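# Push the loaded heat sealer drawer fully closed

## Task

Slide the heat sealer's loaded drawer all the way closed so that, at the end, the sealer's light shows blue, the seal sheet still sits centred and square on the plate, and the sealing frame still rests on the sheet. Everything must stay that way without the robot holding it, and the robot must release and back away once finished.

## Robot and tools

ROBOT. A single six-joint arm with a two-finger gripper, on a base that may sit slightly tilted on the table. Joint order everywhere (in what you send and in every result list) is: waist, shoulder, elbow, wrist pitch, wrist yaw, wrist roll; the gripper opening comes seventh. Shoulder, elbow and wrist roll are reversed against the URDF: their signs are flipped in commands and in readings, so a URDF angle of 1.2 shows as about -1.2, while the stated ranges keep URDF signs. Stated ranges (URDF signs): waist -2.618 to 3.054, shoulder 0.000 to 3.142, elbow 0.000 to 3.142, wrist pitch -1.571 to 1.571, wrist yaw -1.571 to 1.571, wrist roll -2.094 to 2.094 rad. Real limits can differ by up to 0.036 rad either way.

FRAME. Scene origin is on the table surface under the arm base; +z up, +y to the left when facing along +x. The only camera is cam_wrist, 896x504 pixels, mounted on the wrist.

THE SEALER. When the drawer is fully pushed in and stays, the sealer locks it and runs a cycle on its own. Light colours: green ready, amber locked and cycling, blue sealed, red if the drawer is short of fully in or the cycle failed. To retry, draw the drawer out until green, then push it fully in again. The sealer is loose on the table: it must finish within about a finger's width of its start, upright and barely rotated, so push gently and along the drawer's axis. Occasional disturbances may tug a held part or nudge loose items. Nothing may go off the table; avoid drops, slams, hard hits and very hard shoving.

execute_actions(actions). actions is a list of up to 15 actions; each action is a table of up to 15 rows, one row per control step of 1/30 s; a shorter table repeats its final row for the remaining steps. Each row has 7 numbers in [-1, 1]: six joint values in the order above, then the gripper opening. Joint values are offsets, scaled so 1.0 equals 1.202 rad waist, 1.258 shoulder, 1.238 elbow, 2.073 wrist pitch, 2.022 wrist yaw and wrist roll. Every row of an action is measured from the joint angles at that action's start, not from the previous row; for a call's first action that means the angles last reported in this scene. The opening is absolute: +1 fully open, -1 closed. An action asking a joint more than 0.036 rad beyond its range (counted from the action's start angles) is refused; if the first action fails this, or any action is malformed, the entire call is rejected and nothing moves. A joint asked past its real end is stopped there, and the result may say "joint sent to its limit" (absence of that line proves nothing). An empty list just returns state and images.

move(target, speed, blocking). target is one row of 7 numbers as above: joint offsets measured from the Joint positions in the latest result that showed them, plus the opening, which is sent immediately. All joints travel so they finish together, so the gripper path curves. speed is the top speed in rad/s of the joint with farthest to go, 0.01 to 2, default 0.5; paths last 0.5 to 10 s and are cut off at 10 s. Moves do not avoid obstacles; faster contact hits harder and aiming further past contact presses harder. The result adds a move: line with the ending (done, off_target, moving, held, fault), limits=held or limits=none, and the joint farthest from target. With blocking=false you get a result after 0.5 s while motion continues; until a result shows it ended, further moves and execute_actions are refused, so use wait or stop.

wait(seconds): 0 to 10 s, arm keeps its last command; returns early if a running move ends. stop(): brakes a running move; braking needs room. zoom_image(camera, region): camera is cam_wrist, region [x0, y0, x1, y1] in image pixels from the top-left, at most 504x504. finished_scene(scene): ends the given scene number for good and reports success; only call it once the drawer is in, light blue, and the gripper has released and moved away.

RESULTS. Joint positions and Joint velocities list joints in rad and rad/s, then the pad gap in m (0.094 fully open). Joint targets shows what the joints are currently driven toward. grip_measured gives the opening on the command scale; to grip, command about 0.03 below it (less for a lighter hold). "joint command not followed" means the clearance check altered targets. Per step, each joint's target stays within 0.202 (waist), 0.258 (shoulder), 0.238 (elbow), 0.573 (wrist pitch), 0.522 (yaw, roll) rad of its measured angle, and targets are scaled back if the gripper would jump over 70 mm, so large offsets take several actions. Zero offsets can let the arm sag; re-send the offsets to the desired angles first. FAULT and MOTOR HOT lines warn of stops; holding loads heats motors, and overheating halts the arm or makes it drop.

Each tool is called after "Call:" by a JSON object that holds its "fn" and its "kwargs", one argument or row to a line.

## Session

Call:
{"fn": "execute_actions", "kwargs": {
  "actions": []
}}

Scene clock: 0.00 s.
grip_measured=+1.000
Joint names: [waist, shoulder, elbow, wrist pitch, wrist yaw, wrist roll]
Joint positions: [-2.198 -2.007 -1.507 -1.023 -0.993 -1.178  0.094]
Joint velocities: [ 0.007  0.027 -0.022 -0.022  0.022 -0.007  0.   ]
Joint targets: [-2.216 -2.002 -1.511 -1.024 -0.988 -1.178]

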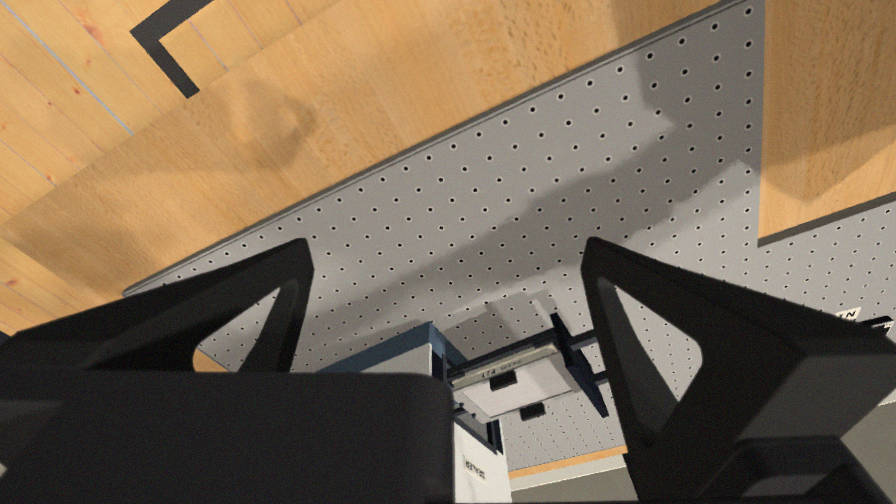

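Call:
{"fn": "zoom_image", "kwargs": {
  "camera": "cam_wrist",
  "region": [400, 280, 640, 504]
}}

Call:
{"fn": "zoom_image", "kwargs": {
  "camera": "cam_wrist",
  "region": [500, 0, 800, 300]
}}

Call:
{"fn": "zoom_image", "kwargs": {
  "camera": "cam_wrist",
  "region": [290, 90, 590, 380]
}}

Region (400, 280, 640, 504) of cam_wrist's 896x504 image, scaled by 2.100, with more detail than that image has; it fills the top 470 rows of this view, and the rest is white.

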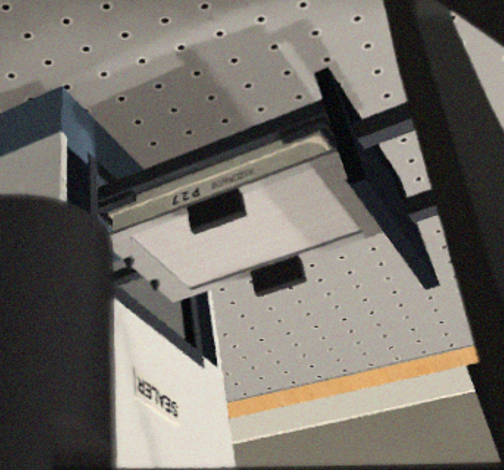

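Region (500, 0, 800, 300) of cam_wrist's 896x504 image, scaled by 1.680, with more detail than that image has.

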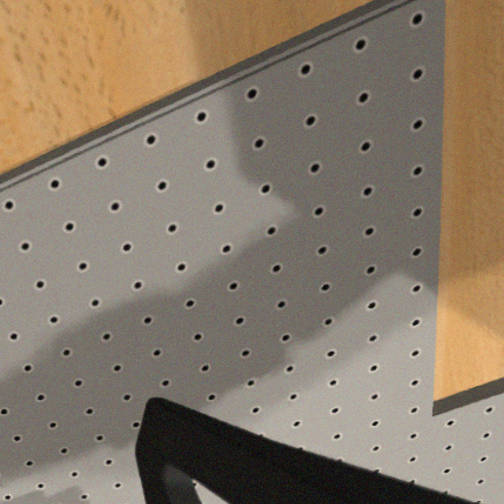

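Region (290, 90, 590, 380) of cam_wrist's 896x504 image, scaled by 1.680, with more detail than that image has; it fills the top 487 rows of this view, and the rest is white.

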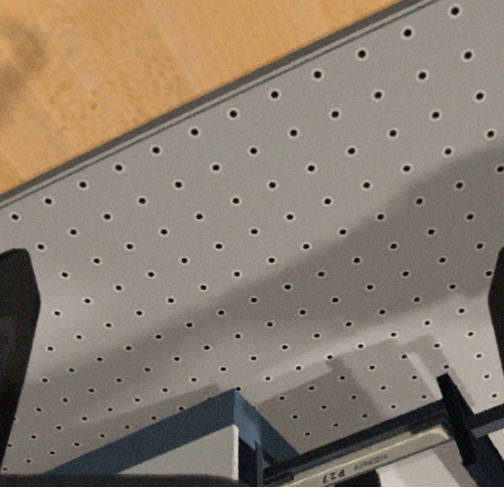

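Call:
{"fn": "move", "kwargs": {
  "target": [0.4, 0.74, 0.98, 0.82, 0.5, 0.32, -1],
  "speed": 1.1
}}

Scene clock: 100.97 s.
grip_measured=-0.992
Joint names: [waist, shoulder, elbow, wrist pitch, wrist yaw, wrist roll]
Joint positions: [-1.722 -1.096 -0.31   0.667 -0.003 -0.534  0.   ]
Joint velocities: [-0.012  0.007 -0.027  0.051 -0.022  0.037  0.   ]
Joint targets: [-1.717 -1.076 -0.294 0.677 0.018 -0.531]
move: off_target; limits=none; farthest joint: the wrist yaw, 0.021 radians from its target (1.011 radians at the start)

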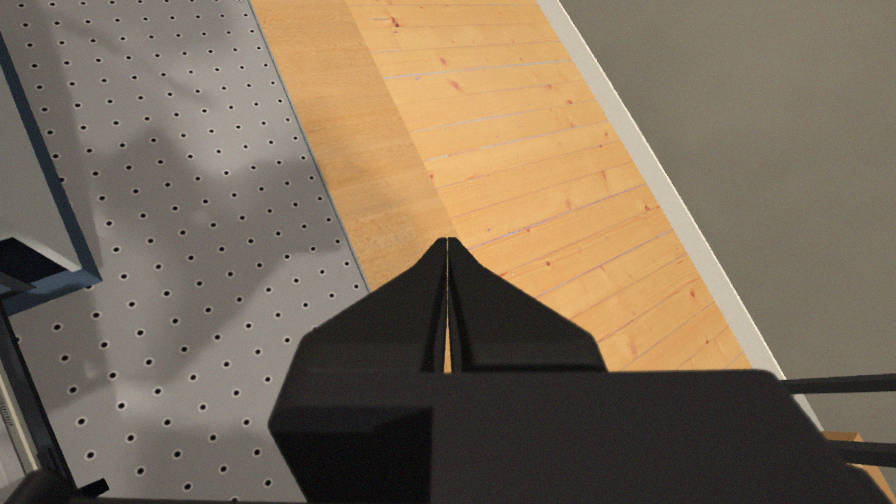

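Call:
{"fn": "move", "kwargs": {
  "target": [0.682, 0.091, 0.114, 0.092, 0.078, 0.036, -1],
  "speed": 0.7
}}

Scene clock: 105.47 s.
grip_measured=-0.992
Joint names: [waist, shoulder, elbow, wrist pitch, wrist yaw, wrist roll]
Joint positions: [-0.911 -1.001 -0.188  0.848  0.14  -0.467  0.   ]
Joint velocities: [-0.027  0.007  0.012  0.051 -0.007  0.095  0.   ]
Joint targets: [-0.902 -0.981 -0.169 0.858 0.155 -0.461]
move: done; limits=none; farthest joint: the shoulder, 0.020 radians from its target (0.114 radians at the start)

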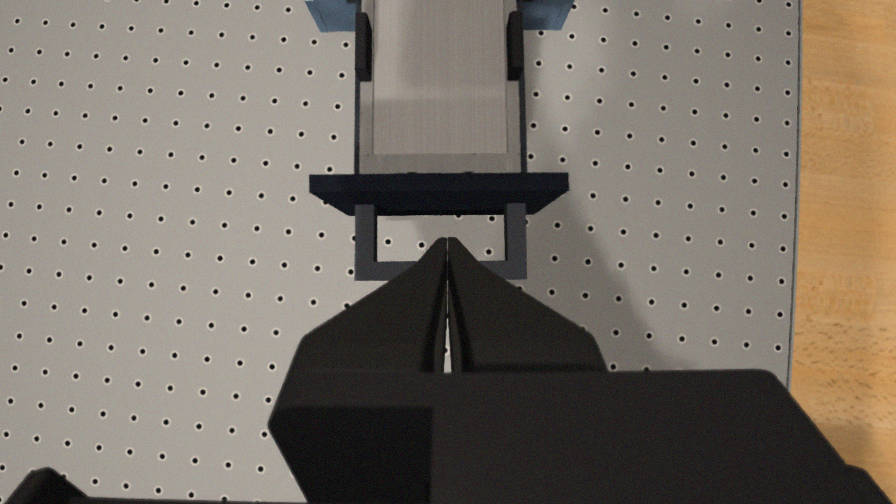

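Call:
{"fn": "move", "kwargs": {
  "target": [0.041, -0.367, -0.091, 0.186, 0.032, 0.008, -1],
  "speed": 0.4
}}

Scene clock: 126.60 s.
grip_measured=-0.992
Joint names: [waist, shoulder, elbow, wrist pitch, wrist yaw, wrist roll]
Joint positions: [-0.872 -1.449 -0.281  1.223  0.189 -0.456  0.   ]
Joint velocities: [ 0.002  0.007  0.002 -0.007 -0.022  0.022 -0.001]
Joint targets: [-0.862 -1.463 -0.300 1.233 0.204 -0.451]
move: done; limits=none; farthest joint: the elbow, 0.019 radians from its target (0.113 radians at the start)

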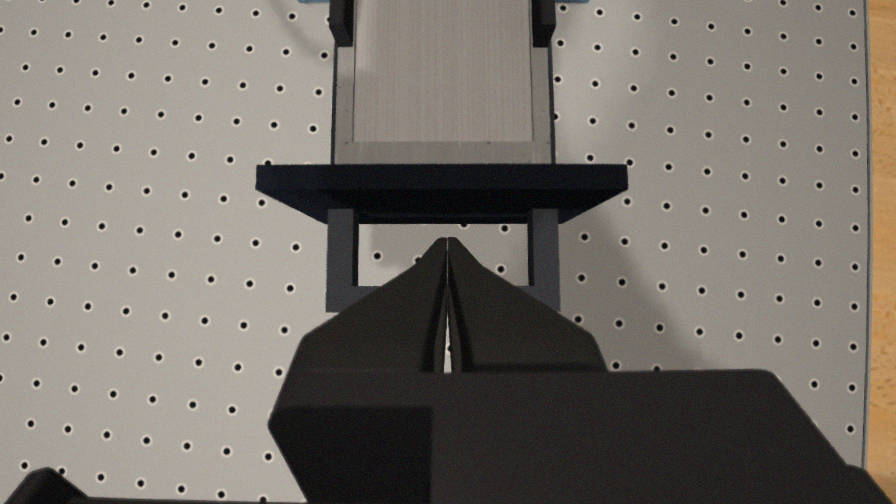

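Call:
{"fn": "move", "kwargs": {
  "target": [-0.112, -0.112, -0.278, -0.0135, -0.025, 0.006, -1],
  "speed": 0.11
}}

Scene clock: 134.63 s.
grip_measured=-0.992
Joint names: [waist, shoulder, elbow, wrist pitch, wrist yaw, wrist roll]
Joint positions: [-0.988 -1.578 -0.605  1.203  0.138 -0.45   0.   ]
Joint velocities: [-0.007 -0.007  0.007 -0.022 -0.037  0.051 -0.   ]
Joint targets: [-1.006 -1.591 -0.626 1.195 0.139 -0.444]
move: done; limits=none; farthest joint: the elbow, 0.020 radians from its target (0.344 radians at the start)

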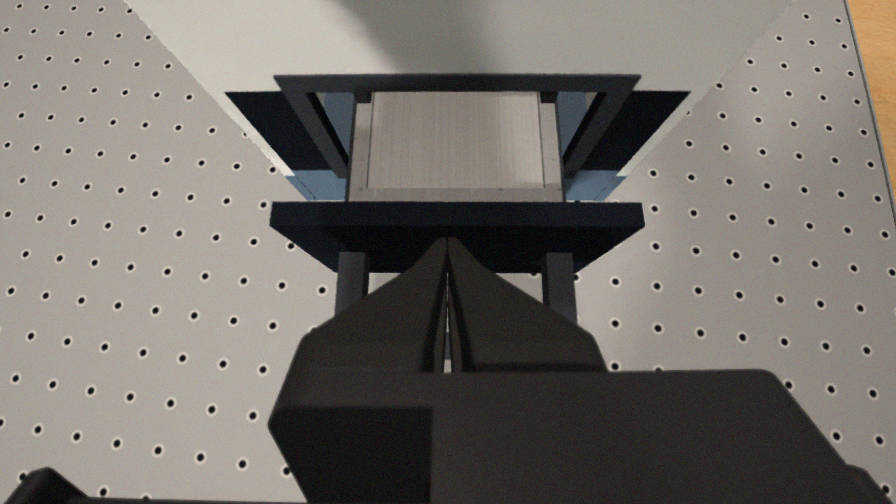

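Call:
{"fn": "move", "kwargs": {
  "target": [-0.044, -0.0605, -0.12, -0.006, 0.004, 0.003, -1],
  "speed": 0.1
}}

Scene clock: 143.13 s.
grip_measured=-0.992
Joint names: [waist, shoulder, elbow, wrist pitch, wrist yaw, wrist roll]
Joint positions: [-1.022 -1.641 -0.732  1.2    0.137 -0.449  0.   ]
Joint velocities: [-0.017 -0.002  0.002 -0.007 -0.022 -0.066 -0.001]
Joint targets: [-1.041 -1.653 -0.754 1.190 0.146 -0.443]
move: off_target; limits=none; farthest joint: the elbow, 0.021 radians from its target (0.149 radians at the start)

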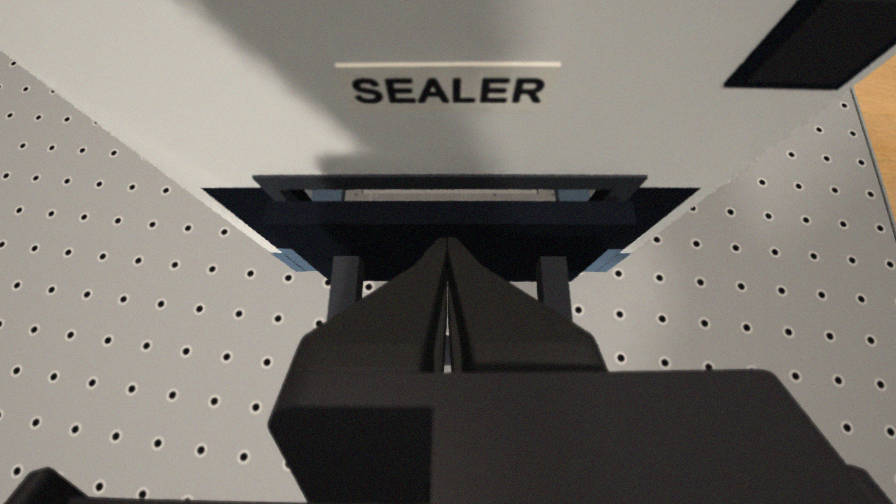

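Call:
{"fn": "move", "kwargs": {
  "target": [-0.023, -0.0246, -0.0485, 0.003, 0.005, 0.003, -1],
  "speed": 0.05
}}

Call:
{"fn": "zoom_image", "kwargs": {
  "camera": "cam_wrist",
  "region": [160, 130, 400, 370]
}}

Scene clock: 147.50 s.
grip_measured=-0.992
Joint names: [waist, shoulder, elbow, wrist pitch, wrist yaw, wrist roll]
Joint positions: [-1.026 -1.66  -0.762  1.2    0.137 -0.448  0.   ]
Joint velocities: [ 0.007  0.022 -0.022 -0.007 -0.037  0.066  0.001]
Joint targets: [-1.050 -1.672 -0.792 1.206 0.148 -0.443]
move: off_target; limits=none; farthest joint: the elbow, 0.030 radians from its target (0.060 radians at the start)

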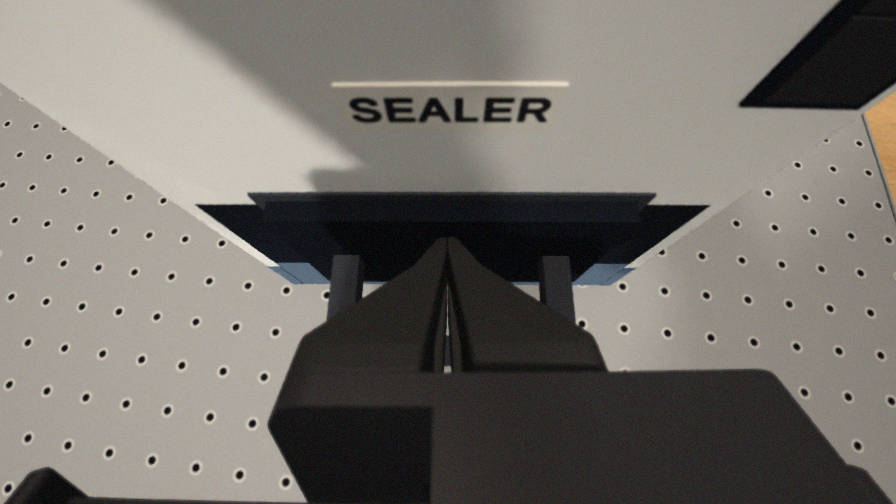

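Region (160, 130, 400, 370) of cam_wrist's 896x504 image, scaled by 2.100, with more detail than that image has.

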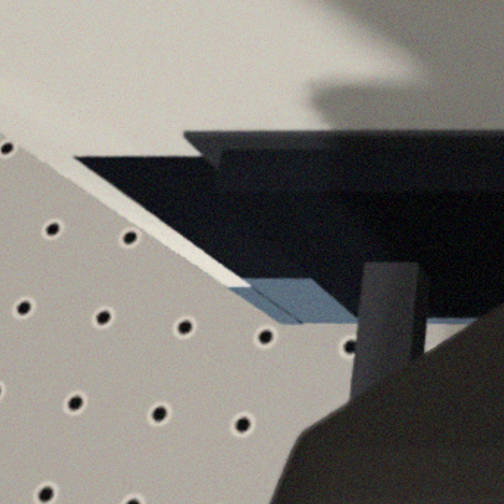

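Call:
{"fn": "wait", "kwargs": {
  "seconds": 10
}}

Scene clock: 158.90 s.
grip_measured=-0.992
Joint names: [waist, shoulder, elbow, wrist pitch, wrist yaw, wrist roll]
Joint positions: [-1.026 -1.66  -0.762  1.2    0.137 -0.448  0.   ]
Joint velocities: [-0.007  0.007  0.012 -0.022  0.007  0.051  0.   ]
Joint targets: [-1.050 -1.672 -0.792 1.206 0.148 -0.443]
wait: 10.00 s; at rest from the start

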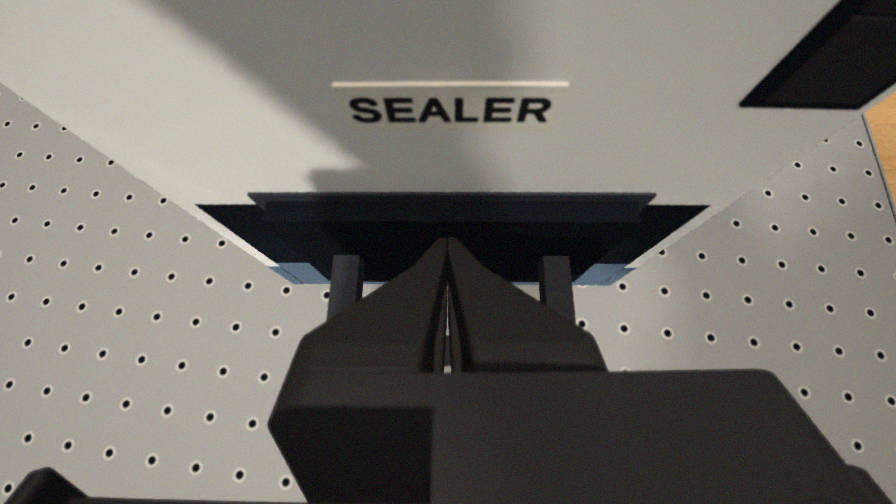

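Call:
{"fn": "wait", "kwargs": {
  "seconds": 8
}}

Scene clock: 167.93 s.
grip_measured=-0.992
Joint names: [waist, shoulder, elbow, wrist pitch, wrist yaw, wrist roll]
Joint positions: [-1.026 -1.66  -0.762  1.2    0.137 -0.448  0.   ]
Joint velocities: [ 0.002  0.017  0.037 -0.081 -0.007 -0.037  0.   ]
Joint targets: [-1.050 -1.672 -0.792 1.206 0.148 -0.443]
wait: 8.00 s; at rest from the start

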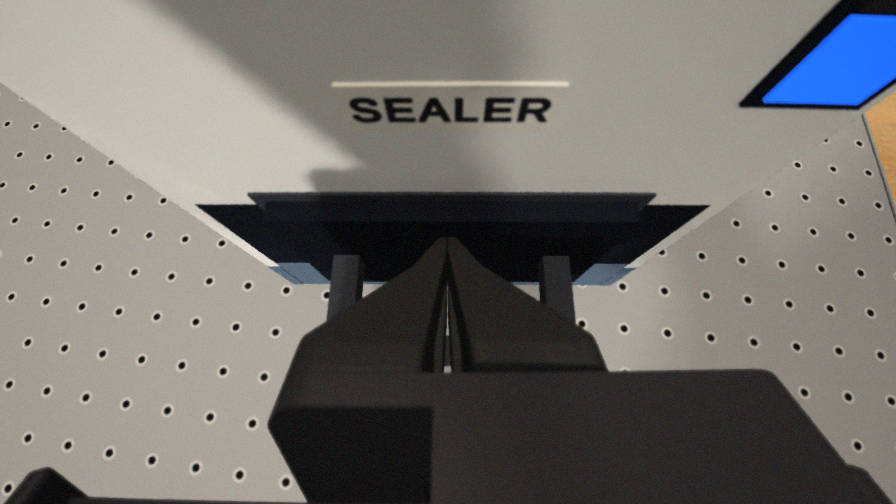

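Call:
{"fn": "move", "kwargs": {
  "target": [0.07, 0.38, 0.49, 0.03, 0, 0, -1],
  "speed": 0.6
}}

Scene clock: 174.10 s.
grip_measured=-0.992
Joint names: [waist, shoulder, elbow, wrist pitch, wrist yaw, wrist roll]
Joint positions: [-0.951 -1.2   -0.172  1.252  0.136 -0.448  0.   ]
Joint velocities: [-0.022 -0.002 -0.007 -0.022  0.051  0.081 -0.   ]
Joint targets: [-0.942 -1.181 -0.155 1.262 0.137 -0.448]
move: done; limits=none; farthest joint: the shoulder, 0.018 radians from its target (0.478 radians at the start)

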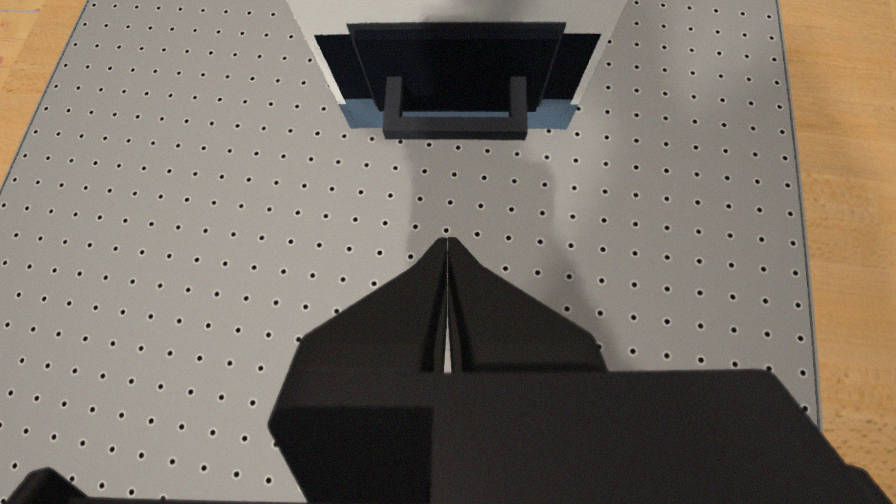

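Call:
{"fn": "move", "kwargs": {
  "target": [0.007, 0.135, 0.09, 0.14, 0.05, 0, -1],
  "speed": 0.6
}}

Scene clock: 178.50 s.
grip_measured=-0.992
Joint names: [waist, shoulder, elbow, wrist pitch, wrist yaw, wrist roll]
Joint positions: [-0.951 -1.048 -0.08   1.533  0.223 -0.448  0.   ]
Joint velocities: [ 0.012  0.007  0.022  0.081 -0.066 -0.022 -0.001]
Joint targets: [-0.943 -1.031 -0.060 1.542 0.238 -0.448]
move: done; limits=none; farthest joint: the elbow, 0.019 radians from its target (0.111 radians at the start)

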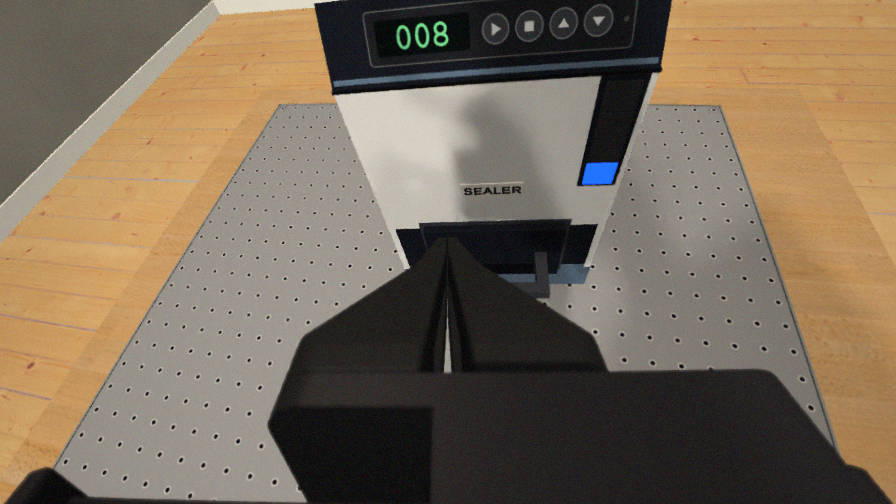

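Call:
{"fn": "finished_scene", "kwargs": {
  "scene": 2
}}

The scene is finished: the task was done.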